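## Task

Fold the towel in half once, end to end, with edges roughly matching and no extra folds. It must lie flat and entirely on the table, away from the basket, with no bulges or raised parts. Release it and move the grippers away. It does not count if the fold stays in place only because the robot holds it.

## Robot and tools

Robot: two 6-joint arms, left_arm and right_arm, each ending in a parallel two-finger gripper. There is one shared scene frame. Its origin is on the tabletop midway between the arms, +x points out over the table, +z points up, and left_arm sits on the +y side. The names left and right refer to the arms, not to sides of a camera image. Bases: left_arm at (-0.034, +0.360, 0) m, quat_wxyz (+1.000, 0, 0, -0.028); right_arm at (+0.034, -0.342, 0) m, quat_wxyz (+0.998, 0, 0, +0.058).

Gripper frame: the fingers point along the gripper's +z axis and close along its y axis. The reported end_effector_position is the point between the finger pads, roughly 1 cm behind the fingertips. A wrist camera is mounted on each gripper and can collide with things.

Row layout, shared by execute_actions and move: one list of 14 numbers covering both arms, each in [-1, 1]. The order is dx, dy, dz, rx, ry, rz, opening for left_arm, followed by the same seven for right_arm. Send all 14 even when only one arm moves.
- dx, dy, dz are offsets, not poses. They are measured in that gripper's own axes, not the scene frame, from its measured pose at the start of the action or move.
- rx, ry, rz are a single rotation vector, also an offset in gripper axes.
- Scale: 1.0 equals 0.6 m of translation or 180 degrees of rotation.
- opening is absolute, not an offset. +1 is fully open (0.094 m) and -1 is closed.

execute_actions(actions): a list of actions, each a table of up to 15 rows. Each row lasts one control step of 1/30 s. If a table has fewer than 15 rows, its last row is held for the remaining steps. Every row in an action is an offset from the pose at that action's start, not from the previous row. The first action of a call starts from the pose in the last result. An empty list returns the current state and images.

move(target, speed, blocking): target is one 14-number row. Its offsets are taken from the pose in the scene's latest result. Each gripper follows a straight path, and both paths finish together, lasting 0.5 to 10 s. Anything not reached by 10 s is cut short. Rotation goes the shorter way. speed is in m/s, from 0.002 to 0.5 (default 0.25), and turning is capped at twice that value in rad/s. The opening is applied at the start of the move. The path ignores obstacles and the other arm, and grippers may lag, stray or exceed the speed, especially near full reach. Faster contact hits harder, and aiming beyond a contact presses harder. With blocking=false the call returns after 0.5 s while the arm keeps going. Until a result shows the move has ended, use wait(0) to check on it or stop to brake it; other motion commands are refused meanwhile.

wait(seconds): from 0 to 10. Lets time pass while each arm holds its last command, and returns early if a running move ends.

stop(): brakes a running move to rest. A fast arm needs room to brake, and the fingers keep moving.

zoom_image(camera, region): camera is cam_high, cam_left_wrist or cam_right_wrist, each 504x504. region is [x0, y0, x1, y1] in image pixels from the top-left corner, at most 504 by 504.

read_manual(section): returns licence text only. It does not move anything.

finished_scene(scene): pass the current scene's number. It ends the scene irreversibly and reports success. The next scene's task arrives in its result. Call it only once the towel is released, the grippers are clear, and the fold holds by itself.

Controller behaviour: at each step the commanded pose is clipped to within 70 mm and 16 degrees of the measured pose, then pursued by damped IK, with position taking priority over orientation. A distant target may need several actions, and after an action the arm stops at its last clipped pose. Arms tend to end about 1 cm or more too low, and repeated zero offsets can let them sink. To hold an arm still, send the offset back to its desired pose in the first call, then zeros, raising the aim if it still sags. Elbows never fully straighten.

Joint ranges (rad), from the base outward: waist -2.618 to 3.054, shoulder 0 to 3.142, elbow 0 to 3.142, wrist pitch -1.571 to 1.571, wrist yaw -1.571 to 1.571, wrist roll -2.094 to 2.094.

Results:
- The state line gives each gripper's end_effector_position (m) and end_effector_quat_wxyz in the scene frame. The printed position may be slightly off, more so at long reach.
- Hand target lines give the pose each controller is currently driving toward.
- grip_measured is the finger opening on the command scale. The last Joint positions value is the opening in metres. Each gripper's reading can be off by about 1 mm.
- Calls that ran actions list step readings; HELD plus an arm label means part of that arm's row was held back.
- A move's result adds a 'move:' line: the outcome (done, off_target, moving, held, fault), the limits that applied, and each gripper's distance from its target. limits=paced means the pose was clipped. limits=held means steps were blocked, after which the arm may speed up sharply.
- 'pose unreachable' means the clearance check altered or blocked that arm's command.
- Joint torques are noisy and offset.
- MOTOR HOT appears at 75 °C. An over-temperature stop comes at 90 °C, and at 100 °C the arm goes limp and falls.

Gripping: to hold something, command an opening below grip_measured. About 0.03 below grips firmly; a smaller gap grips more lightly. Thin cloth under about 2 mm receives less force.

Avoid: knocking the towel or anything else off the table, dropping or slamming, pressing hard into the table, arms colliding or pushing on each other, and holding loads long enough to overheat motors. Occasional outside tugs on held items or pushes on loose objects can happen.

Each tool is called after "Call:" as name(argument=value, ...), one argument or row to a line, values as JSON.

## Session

Call:
execute_actions(
  actions=[],
)

Scene clock: 0.00 s.
left_arm: end_effector_position=(+0.3452, +0.3380, +0.4053) grip_measured=+1.000 end_effector_quat_wxyz=(+0.706, +0.016, +0.708, -0.020) | right_arm: end_effector_position=(+0.4110, -0.3026, +0.4116) grip_measured=+1.000 end_effector_quat_wxyz=(+0.712, -0.033, +0.700, +0.038)
Joint positions: left_arm=[-0.012  1.038  1.038 -0.004 -0.017 -0.005  0.094] | right_arm=[-0.016  1.036  1.042  0.011 -0.     0.007  0.094]
Joint velocities: left_arm=[-0.042  0.002 -0.002 -0.007  0.051 -0.007  0.   ] | right_arm=[-0.007  0.007 -0.007  0.066 -0.007  0.007  0.   ]
Joint torques (N m, as the arm reports them, + toward a larger angle): no reading
Hand target (left_arm): +0.343, +0.338, +0.412; +0.711, +0.016, +0.703, -0.021
Hand target (right_arm): +0.409, -0.303, +0.411; +0.710, -0.033, +0.703, +0.038

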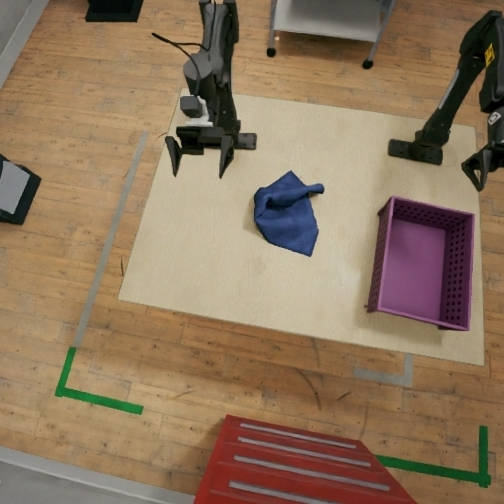

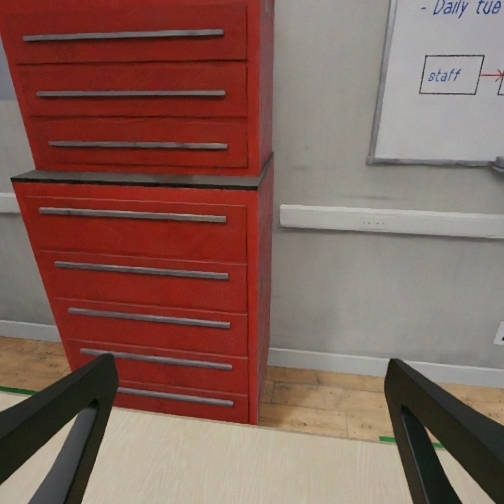

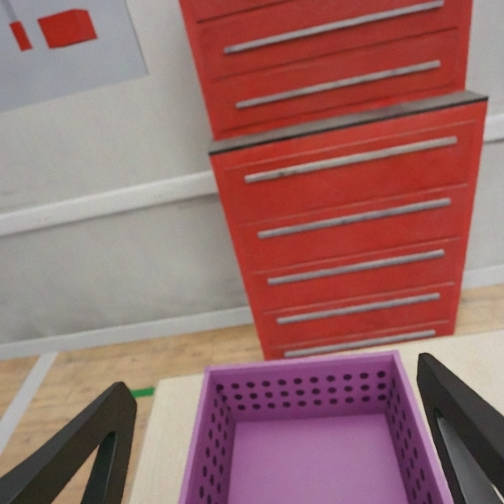

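Call:
zoom_image(
  camera="cam_high",
  region=[220,150,360,270],
)

Region (220, 150, 360, 270) of cam_high's 504x504 image, scaled by 3.600, with more detail than that image has; it fills the top 432 rows of this view, and the rest is white.

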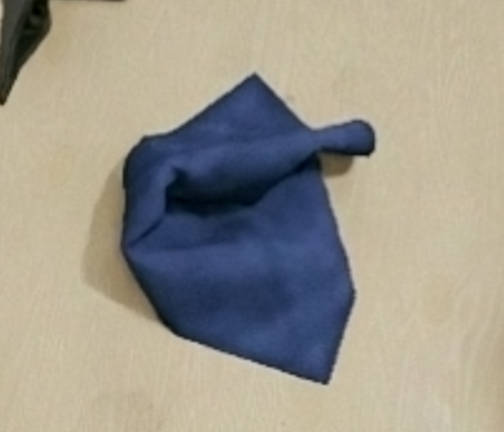

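Call:
move(
  target=[0,0,0,0,0,0,1,0.55,0.245,-0.277,0,0.5,0,0.28],
)

Call:
move(
  target=[0,0,0,0,0,0,1,0,0,0.03,0,0,0.3,0.28],
)

Scene clock: 16.07 s.
left_arm: end_effector_position=(+0.3452, +0.3380, +0.4053) grip_measured=+1.000 end_effector_quat_wxyz=(+0.706, +0.016, +0.708, -0.020) | right_arm: end_effector_position=(+0.2418, -0.1723, +0.0837) grip_measured=+0.283 end_effector_quat_wxyz=(+0.021, -0.044, +0.999, +0.010)
Joint positions: left_arm=[-0.012  1.038  1.038 -0.004 -0.017 -0.005  0.094] | right_arm=[ 0.57   1.53   1.089 -1.083  0.009  0.598  0.06 ]
Joint velocities: left_arm=[-0.007  0.012 -0.012 -0.007 -0.022  0.022  0.   ] | right_arm=[-0.017 -0.002 -0.032 -0.051 -0.007  0.022 -0.   ]
Joint torques (N m, as the arm reports them, + toward a larger angle): left_arm=[-0.06 -2.26  8.69  1.79  0.01 -0.03] | right_arm=[ 0.82 -4.21  4.94  0.19 -0.04  0.09]
Hand target (left_arm): +0.345, +0.338, +0.405; +0.706, +0.016, +0.708, -0.020
Hand target (right_arm): +0.235, -0.172, +0.079; +0.007, -0.047, +0.999, +0.005
Off the commanded pose (left_arm): 0.000 m, 0 deg.
Off the commanded pose (right_arm): 0.007 m, 2 deg.
move: done

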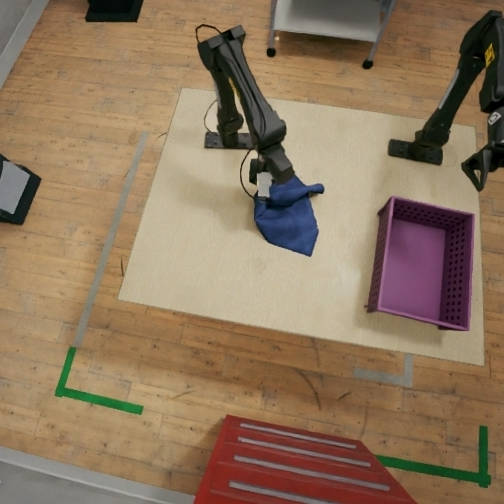

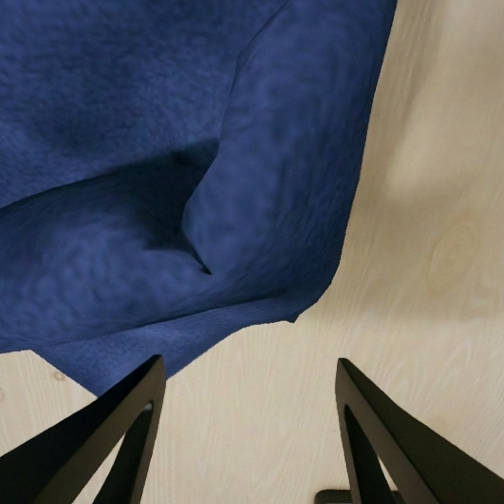

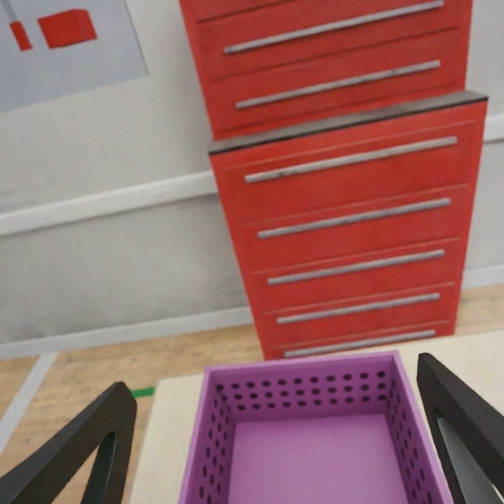

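Scene clock: 18.50 s.
left_arm: end_effector_position=(+0.3452, +0.3380, +0.4053) grip_measured=+1.000 end_effector_quat_wxyz=(+0.706, +0.016, +0.708, -0.020) | right_arm: end_effector_position=(+0.2475, -0.1676, +0.0765) grip_measured=+0.283 end_effector_quat_wxyz=(+0.022, +0.410, +0.911, +0.035)
Joint positions: left_arm=[-0.012  1.038  1.038 -0.004 -0.017 -0.005  0.094] | right_arm=[ 0.57   1.53   1.057 -1.015  0.009  1.531  0.06 ]
Joint velocities: left_arm=[-0.012 -0.012  0.012 -0.095  0.066 -0.037  0.   ] | right_arm=[-0.007  0.007 -0.007  0.007 -0.081  0.081 -0.002]
Joint torques (N m, as the arm reports them, + toward a larger angle): left_arm=[-0.09 -2.27  8.65  1.78  0.02 -0.01] | right_arm=[ 0.05 -4.1   3.92  0.4   0.01  0.05]
Hand target (left_arm): +0.345, +0.338, +0.405; +0.706, +0.016, +0.708, -0.020
Hand target (right_arm): +0.242, -0.172, +0.066; +0.014, +0.414, +0.910, +0.019
Off the commanded pose (left_arm): 0.000 m, 0 deg.
Off the commanded pose (right_arm): 0.013 m, 2 deg.
move: off_target (right_arm)

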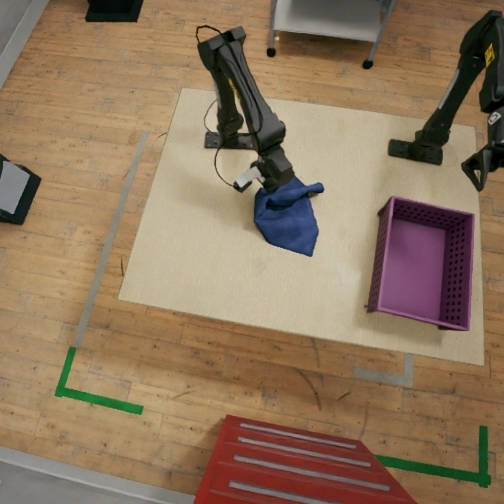

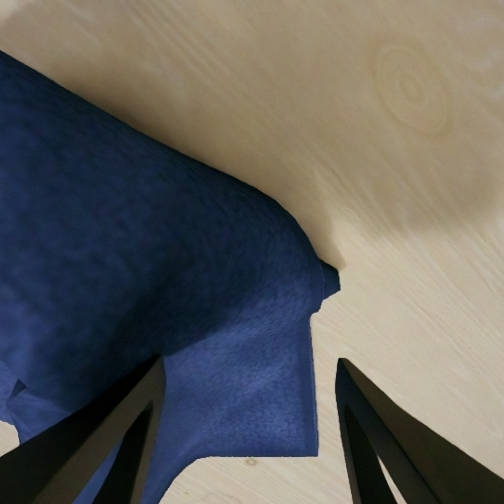

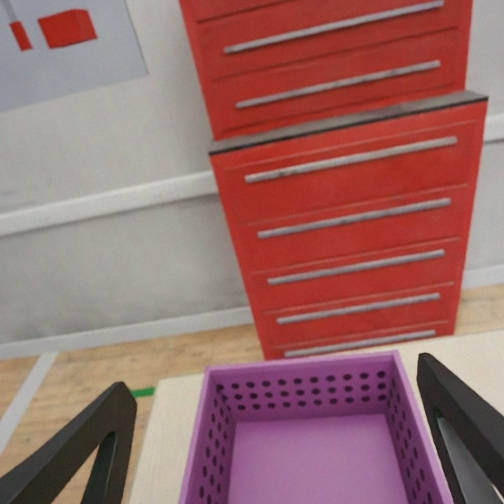

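Call:
execute_actions(
  actions=[
    [[0,0,0,0,0,0,1,0.05,-0.015,0.08,0.02,0,0,0.28]],
    [[0,0,0,0,0,0,1,0,0,0.03,0,0,0,0.28]],
  ],
)

Scene clock: 24.03 s.
left_arm: end_effector_position=(+0.3452, +0.3380, +0.4053) grip_measured=+1.000 end_effector_quat_wxyz=(+0.706, +0.016, +0.708, -0.020) | right_arm: end_effector_position=(+0.2310, -0.1421, +0.0258) grip_measured=+0.283 end_effector_quat_wxyz=(+0.015, +0.407, +0.913, +0.029)
Joint positions: left_arm=[-0.012  1.038  1.038 -0.004 -0.017 -0.005  0.094] | right_arm=[ 0.677  1.633  0.949 -0.822  0.007  1.633  0.06 ]
Joint velocities: left_arm=[-0.017  0.002 -0.002 -0.022  0.066 -0.051  0.   ] | right_arm=[-0.012 -0.002 -0.022 -0.007 -0.022 -0.081 -0.001]
Joint torques (N m, as the arm reports them, + toward a larger angle): left_arm=[-0.04 -2.3   8.65  1.77  0.03 -0.04] | right_arm=[ 0.   -4.26  3.52  0.34  0.    0.02]
Hand target (left_arm): +0.345, +0.338, +0.405; +0.706, +0.016, +0.708, -0.020
Hand target (right_arm): +0.225, -0.148, +0.015; +0.008, +0.407, +0.913, +0.012
Off the commanded pose (left_arm): 0.000 m, 0 deg.
Off the commanded pose (right_arm): 0.014 m, 2 deg.
Step readings (end_effector_position; steps 1 to 15: 1st action; 16 to 30: 2nd action):
0: left_arm (+0.3452, +0.3380, +0.4053) | right_arm (+0.2476, -0.1676, +0.0765)
1: left_arm (+0.3452, +0.3380, +0.4053) | right_arm (+0.2468, -0.1660, +0.0734)
2: left_arm (+0.3452, +0.3380, +0.4053) | right_arm (+0.2435, -0.1618, +0.0679)
4: left_arm (+0.3452, +0.3380, +0.4053) | right_arm (+0.2300, -0.1557, +0.0518)
8: left_arm (+0.3452, +0.3380, +0.4053) | right_arm (+0.2204, -0.1528, +0.0332)
15: left_arm (+0.3452, +0.3380, +0.4053) | right_arm (+0.2252, -0.1479, +0.0327)
16: left_arm (+0.3452, +0.3380, +0.4053) | right_arm (+0.2259, -0.1472, +0.0320)
17: left_arm (+0.3452, +0.3380, +0.4053) | right_arm (+0.2269, -0.1462, +0.0309)
19: left_arm (+0.3452, +0.3380, +0.4053) | right_arm (+0.2276, -0.1455, +0.0280)
23: left_arm (+0.3452, +0.3380, +0.4053) | right_arm (+0.2290, -0.1441, +0.0256)
30: end_effector_position above

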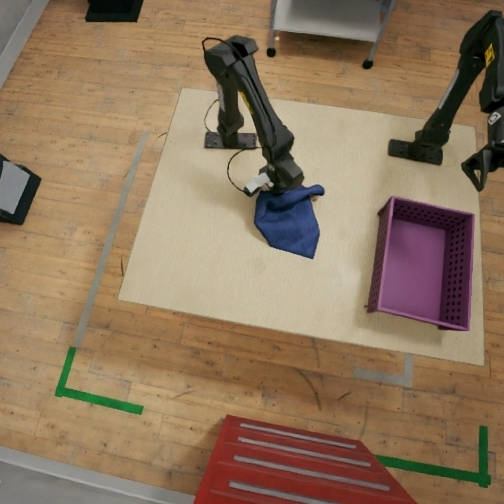

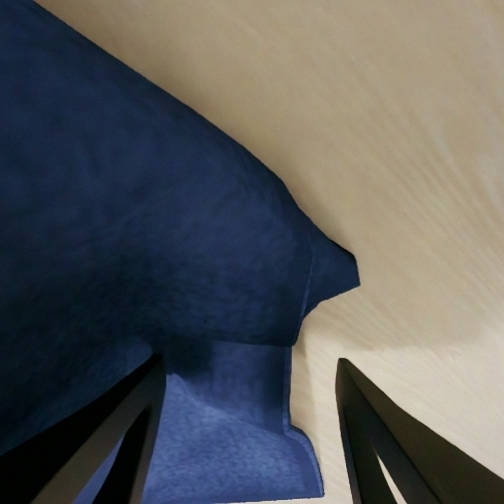

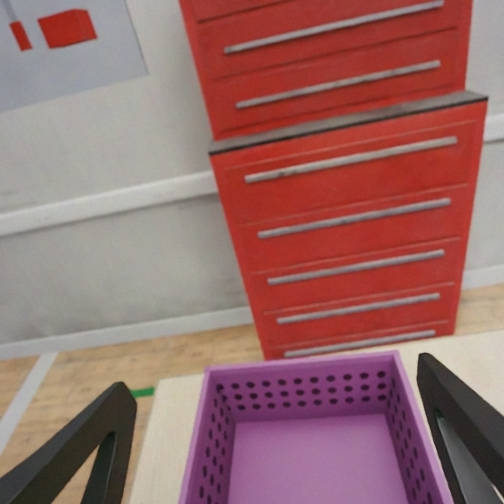

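Call:
execute_actions(
  actions=[
    [[0,0,0,0,0,0,1,0,0,0.03,0,0,0,0.28]],
    [[0,0,0,0,0,0,1,0,0,0.03,0,0,0,-1]],
    [[0,0,0,0,0,0,1,0,0,0.0,0,0,0,-1]],
    [[0,0,0,0,0,0,1,0,0,-0.11,0,0,0,-1]],
  ],
)

Scene clock: 32.17 s.
left_arm: end_effector_position=(+0.3452, +0.3380, +0.4053) grip_measured=+1.000 end_effector_quat_wxyz=(+0.706, +0.016, +0.708, -0.020) | right_arm: end_effector_position=(+0.2444, -0.1278, +0.0838) grip_measured=-0.938 end_effector_quat_wxyz=(+0.035, +0.406, +0.909, +0.087)
Joint positions: left_arm=[-0.012  1.038  1.038 -0.004 -0.017 -0.005  0.094] | right_arm=[ 0.677  1.522  1.064 -0.925  0.005  1.633  0.003]
Joint velocities: left_arm=[-0.017 -0.012  0.012 -0.007 -0.051  0.007  0.   ] | right_arm=[-0.012 -0.002 -0.007 -0.095  0.007  0.007 -0.   ]
Joint torques (N m, as the arm reports them, + toward a larger angle): left_arm=[-0.03 -2.28  8.7   1.78  0.02 -0.02] | right_arm=[ 0.13 -5.3   6.56  0.39  0.02  0.04]
Hand target (left_arm): +0.345, +0.338, +0.405; +0.706, +0.016, +0.708, -0.020
Hand target (right_arm): +0.241, -0.131, +0.087; +0.032, +0.406, +0.910, +0.079
Off the commanded pose (left_arm): 0.000 m, 0 deg.
Off the commanded pose (right_arm): 0.006 m, 1 deg.
Step readings (end_effector_position; steps 1 to 15: 1st action; 16 to 30: 2nd action; 31 to 45: 3rd action; 46 to 60: 4th action):
0: left_arm (+0.3452, +0.3380, +0.4053) | right_arm (+0.2314, -0.1417, +0.0258)
1: left_arm (+0.3452, +0.3380, +0.4053) | right_arm (+0.2320, -0.1411, +0.0253)
2: left_arm (+0.3452, +0.3380, +0.4053) | right_arm (+0.2330, -0.1400, +0.0244)
4: left_arm (+0.3452, +0.3380, +0.4053) | right_arm (+0.2342, -0.1388, +0.0222)
8: left_arm (+0.3452, +0.3380, +0.4053) | right_arm (+0.2369, -0.1361, +0.0217)
15: left_arm (+0.3452, +0.3380, +0.4053) | right_arm (+0.2389, -0.1340, +0.0220)
16: left_arm (+0.3452, +0.3380, +0.4053) | right_arm (+0.2396, -0.1333, +0.0217)
17: left_arm (+0.3452, +0.3380, +0.4053) | right_arm (+0.2419, -0.1310, +0.0217)
19: left_arm (+0.3452, +0.3380, +0.4053) | right_arm (+0.2458, -0.1270, +0.0216)
23: left_arm (+0.3452, +0.3380, +0.4053) | right_arm (+0.2484, -0.1239, +0.0218)
30: left_arm (+0.3452, +0.3380, +0.4053) | right_arm (+0.2488, -0.1235, +0.0218)
31: left_arm (+0.3452, +0.3380, +0.4053) | right_arm (+0.2488, -0.1235, +0.0218)
32: left_arm (+0.3452, +0.3380, +0.4053) | right_arm (+0.2488, -0.1235, +0.0218)
34: left_arm (+0.3452, +0.3380, +0.4053) | right_arm (+0.2488, -0.1235, +0.0218)
38: left_arm (+0.3452, +0.3380, +0.4053) | right_arm (+0.2488, -0.1235, +0.0218)
45: left_arm (+0.3452, +0.3380, +0.4053) | right_arm (+0.2488, -0.1235, +0.0218)
46: left_arm (+0.3452, +0.3380, +0.4053) | right_arm (+0.2479, -0.1243, +0.0259)
47: left_arm (+0.3452, +0.3380, +0.4053) | right_arm (+0.2456, -0.1266, +0.0332)
49: left_arm (+0.3452, +0.3380, +0.4053) | right_arm (+0.2468, -0.1254, +0.0555)
53: left_arm (+0.3452, +0.3380, +0.4053) | right_arm (+0.2526, -0.1195, +0.0851)
60: end_effector_position above

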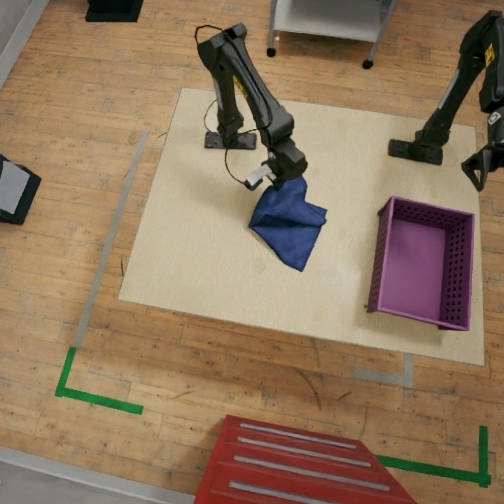

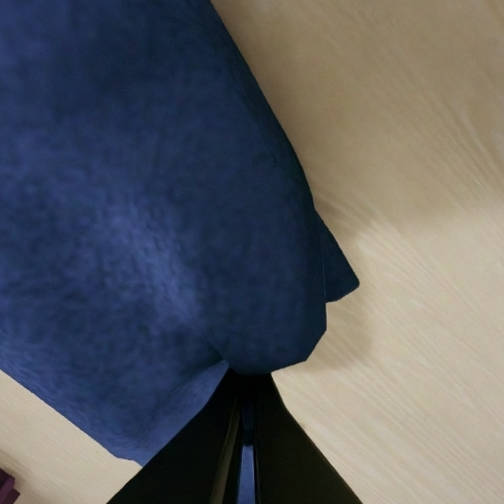

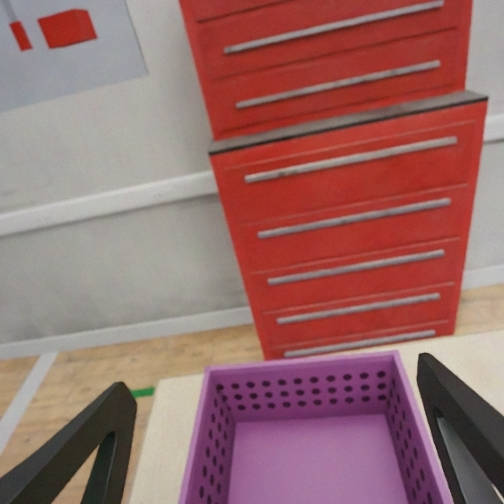

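Call:
move(
  target=[0,0,0,0,0,0,1,-0.41,-0.29,-0.03,0,0,-0.2,-1],
  speed=0.15,
)

Call:
execute_actions(
  actions=[
    [[0,0,0,0,0,0,1,0,0,0.06,0,0,0,-1]],
    [[0,0,0,0,0,0,1,0,0,0,0,0,0,1]],
    [[0,0,0,0,0,0,1,0,0,-0.11,0,0,0,1]],
    [[0,0,0,0,0,0,1,0.1,-0.05,-0.05,0,0,0,1]],
  ],
)

Call:
zoom_image(
  camera="cam_high",
  region=[130,150,370,300],
)

Scene clock: 47.10 s.
left_arm: end_effector_position=(+0.3452, +0.3380, +0.4053) grip_measured=+1.000 end_effector_quat_wxyz=(+0.706, +0.016, +0.708, -0.020) | right_arm: end_effector_position=(+0.2766, -0.4269, +0.0675) grip_measured=-0.938 end_effector_quat_wxyz=(+0.062, +0.105, +0.991, +0.056)
Joint positions: left_arm=[-0.012  1.038  1.038 -0.004 -0.017 -0.005  0.094] | right_arm=[-0.561  1.468  0.955 -0.977 -0.147 -0.228  0.003]
Joint velocities: left_arm=[-0.022  0.017 -0.017 -0.037 -0.081 -0.081  0.   ] | right_arm=[-0.002 -0.007  0.022 -0.037  0.051 -0.066  0.001]
Joint torques (N m, as the arm reports them, + toward a larger angle): left_arm=[-0.01 -2.26  8.56  1.8   0.    0.  ] | right_arm=[-0.6  -3.41  7.44  0.24 -0.21  0.01]
Hand target (left_arm): +0.345, +0.338, +0.405; +0.706, +0.016, +0.708, -0.020
Hand target (right_arm): +0.281, -0.429, +0.070; +0.063, +0.105, +0.991, +0.062
Off the commanded pose (left_arm): 0.000 m, 0 deg.
Off the commanded pose (right_arm): 0.002 m, 2 deg.
move: done

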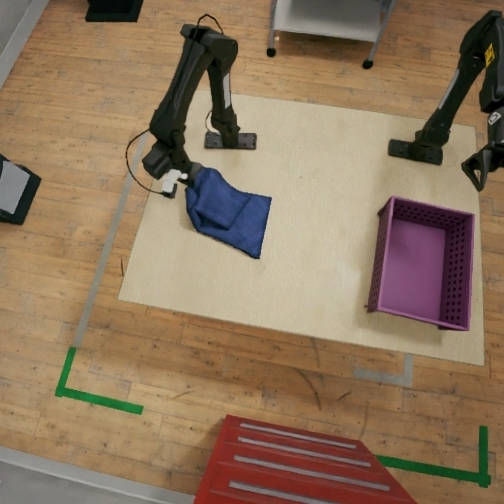

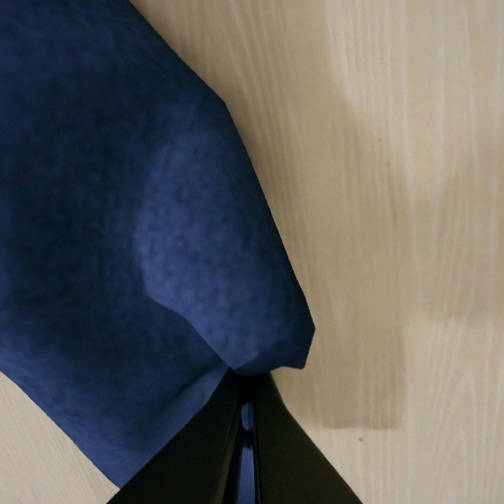

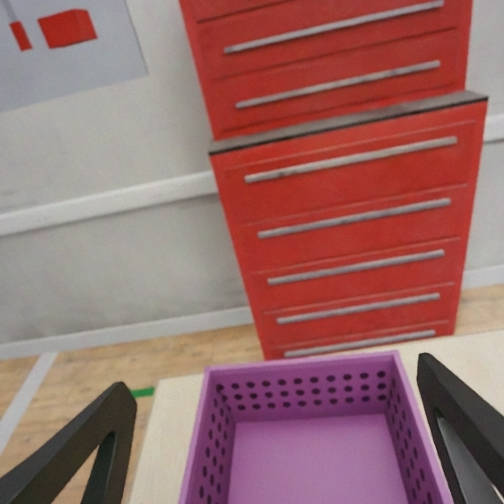

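Scene clock: 49.10 s.
left_arm: end_effector_position=(+0.3452, +0.3380, +0.4053) grip_measured=+1.000 end_effector_quat_wxyz=(+0.706, +0.016, +0.708, -0.020) | right_arm: end_effector_position=(+0.2111, -0.4542, +0.1152) grip_measured=+1.000 end_effector_quat_wxyz=(+0.068, +0.110, +0.991, +0.044)
Joint positions: left_arm=[-0.012  1.038  1.038 -0.004 -0.017 -0.005  0.094] | right_arm=[-0.815  1.263  0.987 -1.23  -0.149 -0.472  0.094]
Joint velocities: left_arm=[-0.002 -0.007 -0.002  0.022 -0.066 -0.022  0.   ] | right_arm=[-0.002  0.002  0.002 -0.037  0.007 -0.198  0.   ]
Joint torques (N m, as the arm reports them, + toward a larger angle): left_arm=[-0.04 -2.19  8.7   1.78  0.   -0.03] | right_arm=[-0.87 -3.94  5.47  0.19 -0.2  -0.05]
Hand target (left_arm): +0.345, +0.338, +0.405; +0.706, +0.016, +0.708, -0.020
Hand target (right_arm): +0.207, -0.451, +0.117; +0.069, +0.106, +0.991, +0.050
Off the commanded pose (left_arm): 0.000 m, 0 deg.
Off the commanded pose (right_arm): 0.006 m, 1 deg.
Step readings (end_effector_position; steps 1 to 15: 1st action; 16 to 30: 2nd action; 31 to 45: 3rd action; 46 to 60: 4th action):
0: left_arm (+0.3452, +0.3380, +0.4053) | right_arm (+0.2766, -0.4269, +0.0675)
1: left_arm (+0.3452, +0.3380, +0.4053) | right_arm (+0.2775, -0.4271, +0.0650)
2: left_arm (+0.3452, +0.3380, +0.4053) | right_arm (+0.2789, -0.4273, +0.0607)
4: left_arm (+0.3452, +0.3380, +0.4053) | right_arm (+0.2759, -0.4251, +0.0491)
8: left_arm (+0.3452, +0.3380, +0.4053) | right_arm (+0.2746, -0.4236, +0.0380)
15: left_arm (+0.3452, +0.3380, +0.4053) | right_arm (+0.2815, -0.4268, +0.0384)
16: left_arm (+0.3452, +0.3380, +0.4053) | right_arm (+0.2816, -0.4269, +0.0384)
17: left_arm (+0.3452, +0.3380, +0.4053) | right_arm (+0.2816, -0.4269, +0.0384)
19: left_arm (+0.3452, +0.3380, +0.4053) | right_arm (+0.2816, -0.4269, +0.0384)
23: left_arm (+0.3452, +0.3380, +0.4053) | right_arm (+0.2816, -0.4269, +0.0384)
30: left_arm (+0.3452, +0.3380, +0.4053) | right_arm (+0.2816, -0.4269, +0.0384)
31: left_arm (+0.3452, +0.3380, +0.4053) | right_arm (+0.2799, -0.4266, +0.0424)
32: left_arm (+0.3452, +0.3380, +0.4053) | right_arm (+0.2774, -0.4266, +0.0501)
34: left_arm (+0.3452, +0.3380, +0.4053) | right_arm (+0.2815, -0.4315, +0.0722)
38: left_arm (+0.3452, +0.3380, +0.4053) | right_arm (+0.2878, -0.4376, +0.0993)
45: left_arm (+0.3452, +0.3380, +0.4053) | right_arm (+0.2756, -0.4317, +0.0985)
46: left_arm (+0.3452, +0.3380, +0.4053) | right_arm (+0.2725, -0.4331, +0.0990)
47: left_arm (+0.3452, +0.3380, +0.4053) | right_arm (+0.2625, -0.4381, +0.0998)
49: left_arm (+0.3452, +0.3380, +0.4053) | right_arm (+0.2378, -0.4500, +0.1060)
53: left_arm (+0.3452, +0.3380, +0.4053) | right_arm (+0.2173, -0.4583, +0.1157)
60: end_effector_position above

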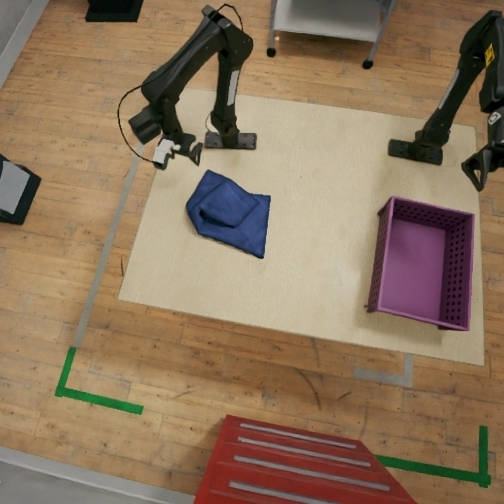

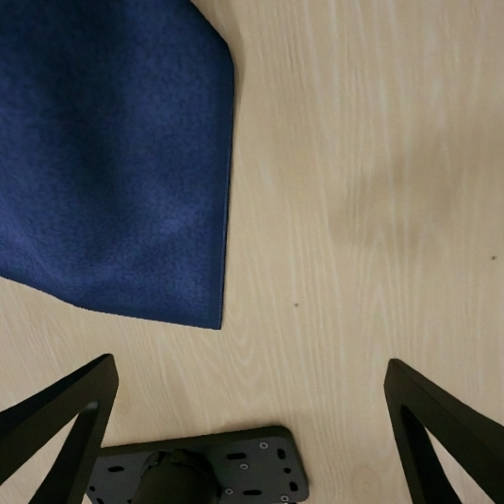

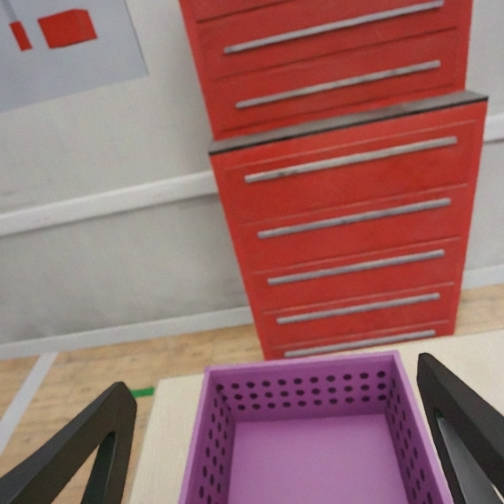

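Region (130, 150, 370, 300) of cam_high's 504x504 image, scaled by 2.100, with more detail than that image has; it fills the top 315 rows of this view, and the rest is white.

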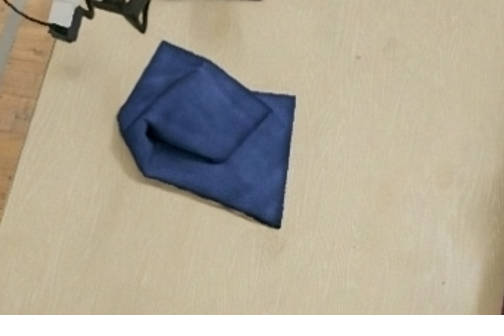

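Call:
move(
  target=[0,0,0,0,0,0,1,-0.226,0.51,0.08,0.06,0.043,-0.04,0.28],
)

Scene clock: 60.43 s.
left_arm: end_effector_position=(+0.3452, +0.3380, +0.4053) grip_measured=+1.000 end_effector_quat_wxyz=(+0.706, +0.016, +0.708, -0.020) | right_arm: end_effector_position=(+0.4090, -0.1800, +0.1192) grip_measured=+0.283 end_effector_quat_wxyz=(-0.007, +0.048, +0.998, -0.030)
Joint positions: left_arm=[-0.012  1.038  1.038 -0.004 -0.017 -0.005  0.094] | right_arm=[ 0.309  2.164  2.041 -1.488  0.048  0.522  0.06 ]
Joint velocities: left_arm=[ 0.012  0.017 -0.017 -0.022  0.007  0.066  0.   ] | right_arm=[ 0.002  0.007  0.007 -0.022  0.022 -0.007 -0.001]
Joint torques (N m, as the arm reports them, + toward a larger angle): left_arm=[-0.01 -2.23  8.75  1.77  0.02 -0.03] | right_arm=[-0.02 -8.78  7.33 -0.02  0.15  0.08]
Hand target (left_arm): +0.345, +0.338, +0.405; +0.706, +0.016, +0.708, -0.020
Hand target (right_arm): +0.413, -0.181, +0.118; -0.005, +0.051, +0.998, -0.037
Off the commanded pose (left_arm): 0.000 m, 0 deg.
Off the commanded pose (right_arm): 0.007 m, 2 deg.
move: done

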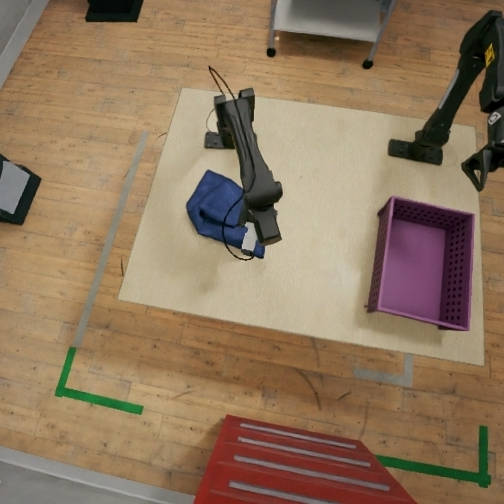

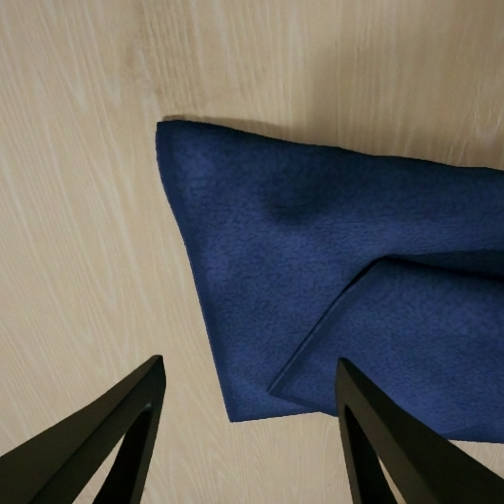

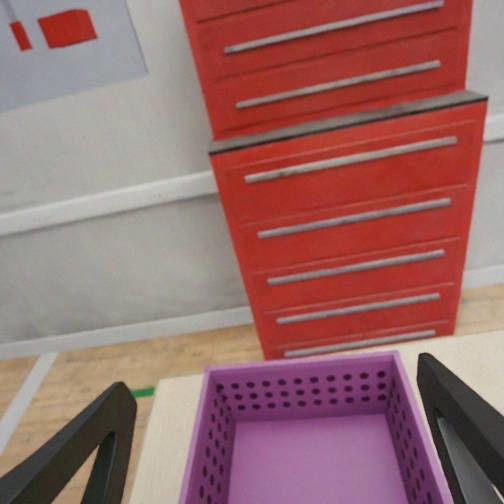

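Call:
move(
  target=[0,0,0,0,0,0,1,0.02,0.01,0.15,0,0,-0.06,0.28],
  speed=0.12,
)

Scene clock: 68.63 s.
left_arm: end_effector_position=(+0.3452, +0.3380, +0.4053) grip_measured=+1.000 end_effector_quat_wxyz=(+0.706, +0.016, +0.708, -0.020) | right_arm: end_effector_position=(+0.3997, -0.1843, +0.0263) grip_measured=+0.283 end_effector_quat_wxyz=(-0.015, -0.035, +0.999, -0.032)
Joint positions: left_arm=[-0.012  1.038  1.038 -0.004 -0.017 -0.005  0.094] | right_arm=[ 0.309  2.161  1.665 -1.127  0.048  0.356  0.06 ]
Joint velocities: left_arm=[ 0.002 -0.002 -0.002 -0.037  0.066  0.007  0.   ] | right_arm=[-0.002  0.007 -0.002  0.037 -0.007 -0.022 -0.001]
Joint torques (N m, as the arm reports them, + toward a larger angle): left_arm=[ 0.01 -2.4   8.67  1.77  0.03  0.  ] | right_arm=[  1.21 -11.4    3.72   0.18   0.02   0.  ]
Hand target (left_arm): +0.345, +0.338, +0.405; +0.706, +0.016, +0.708, -0.020
Hand target (right_arm): +0.395, -0.179, +0.029; -0.010, -0.046, +0.998, -0.029
Off the commanded pose (left_arm): 0.000 m, 0 deg.
Off the commanded pose (right_arm): 0.007 m, 1 deg.
move: done

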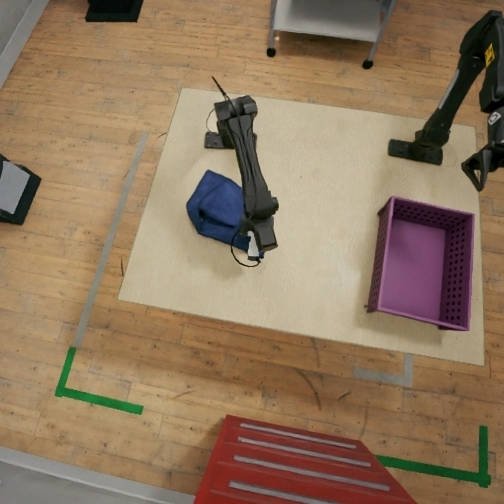

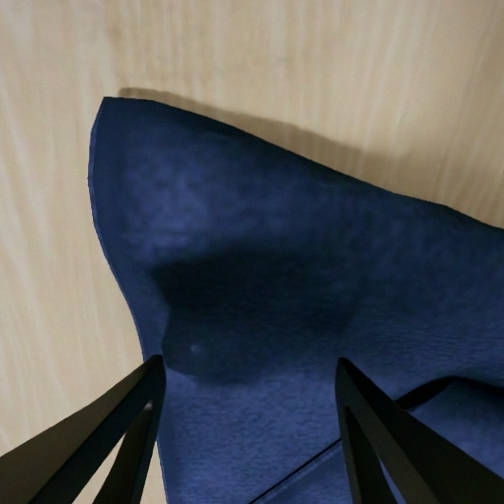

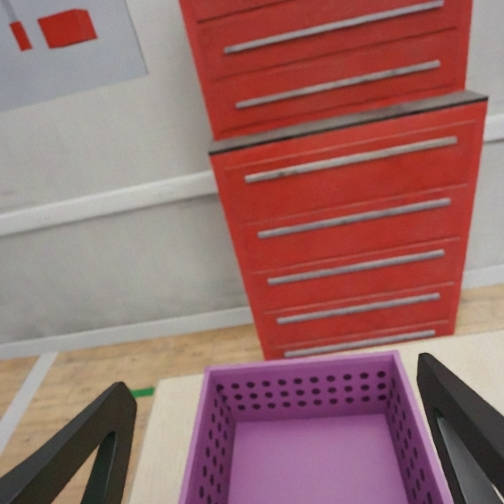

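Call:
execute_actions(
  actions=[
    [[0,0,0,0,0,0,1,0.02,0.04,-0.02,0,0,0,0.28]],
    [[0,0,0,0,0,0,1,0,0,0.04,0,0,0,0.28]],
    [[0,0,0,0,0,0,1,0,0,0.03,0,0,0,-1]],
    [[0,0,0,0,0,0,1,0,0,0.0,0,0,0,-1]],
    [[0,0,0,0,0,0,1,0,0,-0.11,0,0,0,-1]],
  ],
)

Scene clock: 75.03 s.
left_arm: end_effector_position=(+0.3452, +0.3380, +0.4053) grip_measured=+1.000 end_effector_quat_wxyz=(+0.706, +0.016, +0.708, -0.020) | right_arm: end_effector_position=(+0.3929, -0.1583, +0.0810) grip_measured=-0.925 end_effector_quat_wxyz=(-0.001, -0.039, +0.999, -0.029)
Joint positions: left_arm=[-0.012  1.038  1.038 -0.004 -0.017 -0.005  0.094] | right_arm=[ 0.376  2.12   1.821 -1.299  0.051  0.415  0.004]
Joint velocities: left_arm=[ 0.017 -0.007  0.012 -0.037 -0.022  0.051  0.   ] | right_arm=[-0.012  0.002 -0.027 -0.051  0.022 -0.007 -0.001]
Joint torques (N m, as the arm reports them, + toward a larger angle): left_arm=[-0.04 -2.19  8.55  1.8   0.05  0.01] | right_arm=[ 0.63 -9.48  6.62  0.07  0.06  0.1 ]
Hand target (left_arm): +0.345, +0.338, +0.405; +0.706, +0.016, +0.708, -0.020
Hand target (right_arm): +0.390, -0.156, +0.083; -0.008, -0.040, +0.999, -0.032
Off the commanded pose (left_arm): 0.000 m, 0 deg.
Off the commanded pose (right_arm): 0.005 m, 1 deg.
Step readings (end_effector_position; steps 1 to 15: 1st action; 16 to 30: 2nd action; 31 to 45: 3rd action; 46 to 60: 4th action; 61 to 75: 5th action):
0: left_arm (+0.3452, +0.3380, +0.4053) | right_arm (+0.4000, -0.1841, +0.0263)
1: left_arm (+0.3452, +0.3380, +0.4053) | right_arm (+0.3990, -0.1830, +0.0264)
2: left_arm (+0.3452, +0.3380, +0.4053) | right_arm (+0.3971, -0.1810, +0.0264)
4: left_arm (+0.3452, +0.3380, +0.4053) | right_arm (+0.3916, -0.1736, +0.0265)
8: left_arm (+0.3452, +0.3380, +0.4053) | right_arm (+0.3835, -0.1621, +0.0266)
15: left_arm (+0.3452, +0.3380, +0.4053) | right_arm (+0.3817, -0.1621, +0.0268)
16: left_arm (+0.3452, +0.3380, +0.4053) | right_arm (+0.3820, -0.1619, +0.0249)
17: left_arm (+0.3452, +0.3380, +0.4053) | right_arm (+0.3824, -0.1617, +0.0225)
19: left_arm (+0.3452, +0.3380, +0.4053) | right_arm (+0.3811, -0.1623, +0.0174)
23: left_arm (+0.3452, +0.3380, +0.4053) | right_arm (+0.3839, -0.1608, +0.0175)
30: left_arm (+0.3452, +0.3380, +0.4053) | right_arm (+0.3847, -0.1604, +0.0175)
31: left_arm (+0.3452, +0.3380, +0.4053) | right_arm (+0.3849, -0.1599, +0.0167)
32: left_arm (+0.3452, +0.3380, +0.4053) | right_arm (+0.3858, -0.1589, +0.0161)
34: left_arm (+0.3452, +0.3380, +0.4053) | right_arm (+0.3873, -0.1611, +0.0160)
38: left_arm (+0.3452, +0.3380, +0.4053) | right_arm (+0.3882, -0.1608, +0.0167)
45: left_arm (+0.3452, +0.3380, +0.4053) | right_arm (+0.3882, -0.1608, +0.0167)
46: left_arm (+0.3452, +0.3380, +0.4053) | right_arm (+0.3879, -0.1610, +0.0167)
47: left_arm (+0.3452, +0.3380, +0.4053) | right_arm (+0.3879, -0.1610, +0.0167)
49: left_arm (+0.3452, +0.3380, +0.4053) | right_arm (+0.3879, -0.1610, +0.0167)
53: left_arm (+0.3452, +0.3380, +0.4053) | right_arm (+0.3879, -0.1610, +0.0167)
60: left_arm (+0.3452, +0.3380, +0.4053) | right_arm (+0.3879, -0.1610, +0.0167)
61: left_arm (+0.3452, +0.3380, +0.4053) | right_arm (+0.3879, -0.1610, +0.0226)
62: left_arm (+0.3452, +0.3380, +0.4053) | right_arm (+0.3870, -0.1615, +0.0292)
64: left_arm (+0.3452, +0.3380, +0.4053) | right_arm (+0.3928, -0.1584, +0.0495)
68: left_arm (+0.3452, +0.3380, +0.4053) | right_arm (+0.4014, -0.1538, +0.0783)
75: end_effector_position above

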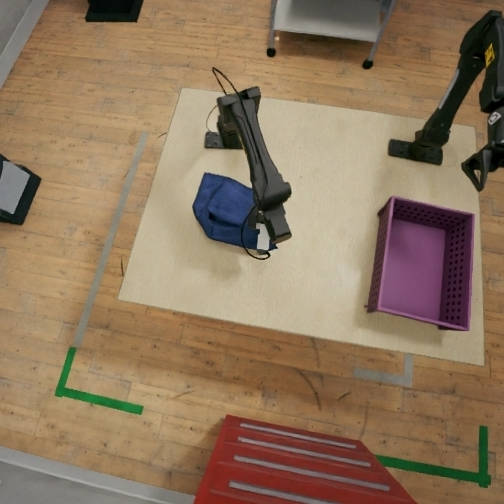

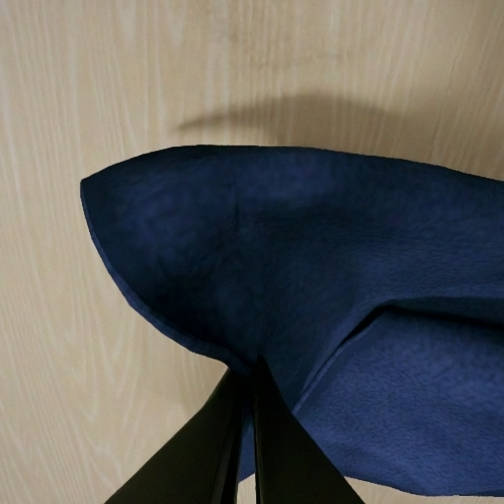

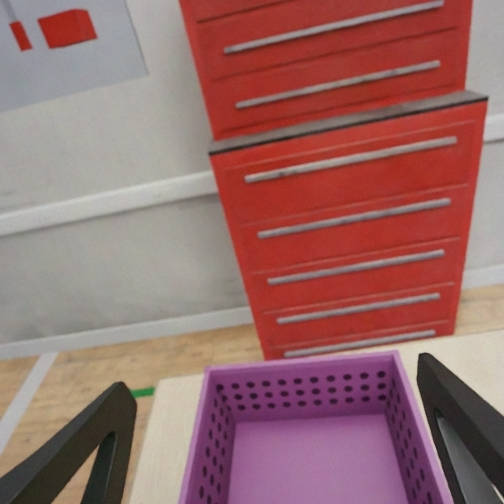

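Thicker towel likely. Lift and drag +y.

Call:
move(
  target=[0,0,0,0,0,0,1,0.1,0.1,-0.3,0,0,0,-1],
  speed=0.15,
)

Call:
move(
  target=[0,0,0,0,0,0,1,0.05,0.27,0.33,0,0,0,-1],
  speed=0.15,
)

Scene clock: 81.53 s.
left_arm: end_effector_position=(+0.3452, +0.3380, +0.4053) grip_measured=+1.000 end_effector_quat_wxyz=(+0.706, +0.016, +0.708, -0.020) | right_arm: end_effector_position=(+0.3328, -0.0943, +0.2474) grip_measured=-0.925 end_effector_quat_wxyz=(+0.119, -0.043, +0.990, +0.061)
Joint positions: left_arm=[-0.012  1.038  1.038 -0.004 -0.017 -0.005  0.094] | right_arm=[ 0.596  1.876  2.117 -1.548  0.05   0.618  0.004]
Joint velocities: left_arm=[ 0.002 -0.012  0.007 -0.007 -0.051 -0.066  0.   ] | right_arm=[ 0.007 -0.007 -0.002 -0.007 -0.007  0.007 -0.001]
Joint torques (N m, as the arm reports them, + toward a larger angle): left_arm=[ 0.02 -2.32  8.73  1.8   0.02 -0.03] | right_arm=[ 0.53 -8.66  7.    0.55  0.01  0.08]
Hand target (left_arm): +0.345, +0.338, +0.405; +0.706, +0.016, +0.708, -0.020
Hand target (right_arm): +0.329, -0.093, +0.258; +0.126, -0.043, +0.989, +0.071
Off the commanded pose (left_arm): 0.000 m, 0 deg.
Off the commanded pose (right_arm): 0.011 m, 17 deg; orientation clipped at the last step of the last action.
joint sent to its limit (right arm) — the command would take joint 4 (wrist pitch) past its lower limit, so that joint was sent only as far as its limit.
move: off_target (right_arm); limits=paced

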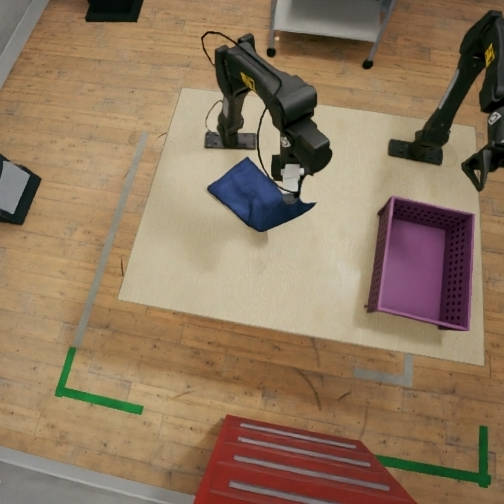

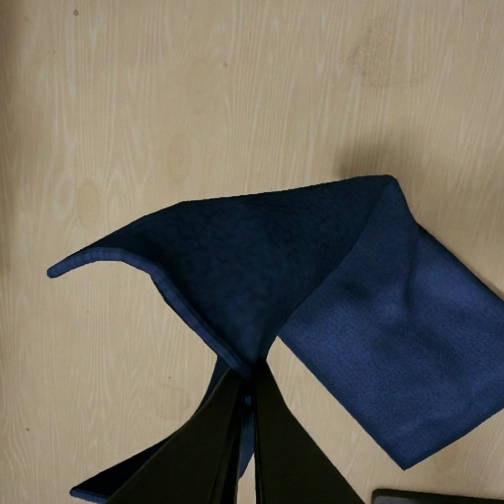

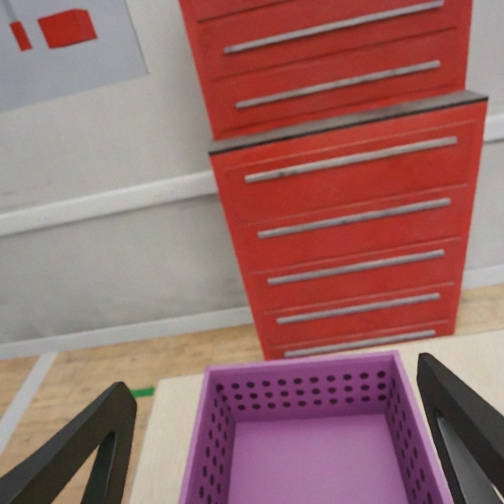

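Scene clock: 83.83 s.
left_arm: end_effector_position=(+0.3452, +0.3380, +0.4053) grip_measured=+1.000 end_effector_quat_wxyz=(+0.706, +0.016, +0.708, -0.020) | right_arm: end_effector_position=(+0.3280, +0.0838, +0.0654) grip_measured=-0.925 end_effector_quat_wxyz=(+0.108, -0.043, +0.991, +0.063)
Joint positions: left_arm=[-0.012  1.038  1.038 -0.004 -0.017 -0.005  0.094] | right_arm=[ 0.884  2.365  2.136 -1.113  0.104  0.901  0.004]
Joint velocities: left_arm=[-0.017  0.027 -0.002  0.007 -0.022  0.007  0.   ] | right_arm=[-0.002  0.007 -0.027 -0.051 -0.007 -0.007 -0.   ]
Joint torques (N m, as the arm reports them, + toward a larger angle): left_arm=[-0.06 -2.24  8.76  1.8   0.02  0.02] | right_arm=[  0.47 -10.87   7.75   0.56   0.23   0.08]
Hand target (left_arm): +0.345, +0.338, +0.405; +0.706, +0.016, +0.708, -0.020
Hand target (right_arm): +0.330, +0.089, +0.066; +0.117, -0.043, +0.990, +0.064
Off the commanded pose (left_arm): 0.000 m, 0 deg.
Off the commanded pose (right_arm): 0.008 m, 1 deg.
move: done

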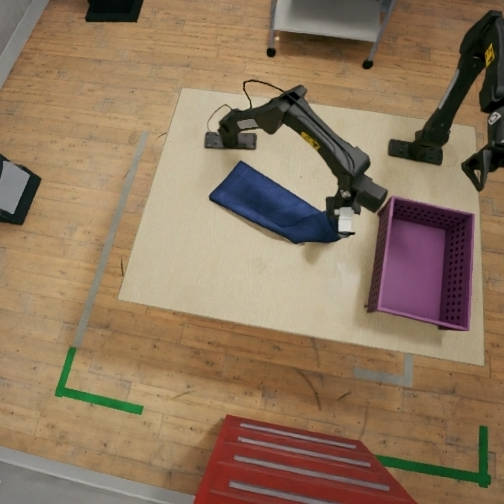

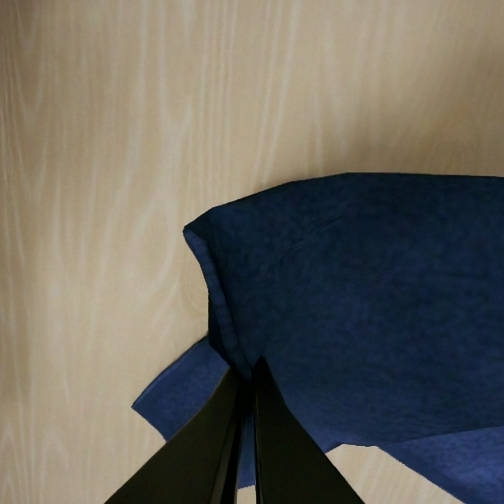

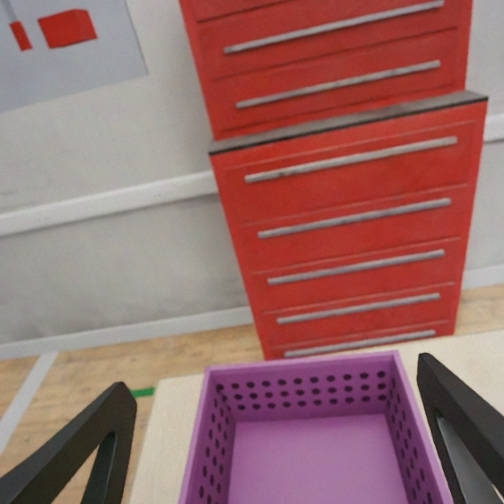

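Call:
move(
  target=[0,0,0,0,0,0,1,-0.02,-0.35,-0.09,0.04,0.07,0.17,-1],
  speed=0.12,
)

Scene clock: 94.20 s.
left_arm: end_effector_position=(+0.3452, +0.3380, +0.4053) grip_measured=+1.000 end_effector_quat_wxyz=(+0.706, +0.016, +0.708, -0.020) | right_arm: end_effector_position=(+0.3589, -0.1242, +0.0951) grip_measured=-0.925 end_effector_quat_wxyz=(-0.006, +0.215, +0.976, +0.024)
Joint positions: left_arm=[-0.012  1.038  1.038 -0.004 -0.017 -0.005  0.094] | right_arm=[ 0.452  2.011  1.715 -1.25  -0.042  1.003  0.004]
Joint velocities: left_arm=[-0.017 -0.017 -0.007  0.051  0.081 -0.007  0.   ] | right_arm=[-0.007  0.007  0.007 -0.007 -0.022 -0.051 -0.001]
Joint torques (N m, as the arm reports them, + toward a larger angle): left_arm=[-0.08 -2.35  8.7   1.79  0.   -0.02] | right_arm=[ -0.41 -10.63   3.92   0.09  -0.04   0.05]
Hand target (left_arm): +0.345, +0.338, +0.405; +0.706, +0.016, +0.708, -0.020
Hand target (right_arm): +0.351, -0.130, +0.097; -0.014, +0.220, +0.975, +0.020
Off the commanded pose (left_arm): 0.000 m, 0 deg.
Off the commanded pose (right_arm): 0.011 m, 1 deg.
move: off_target (right_arm)

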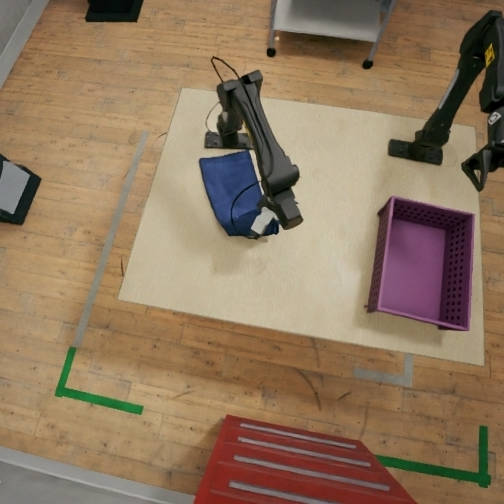

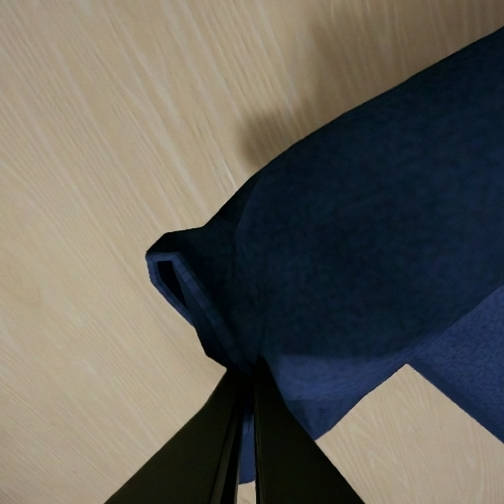

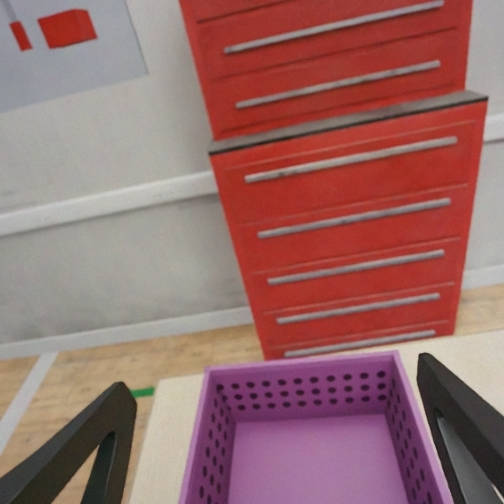

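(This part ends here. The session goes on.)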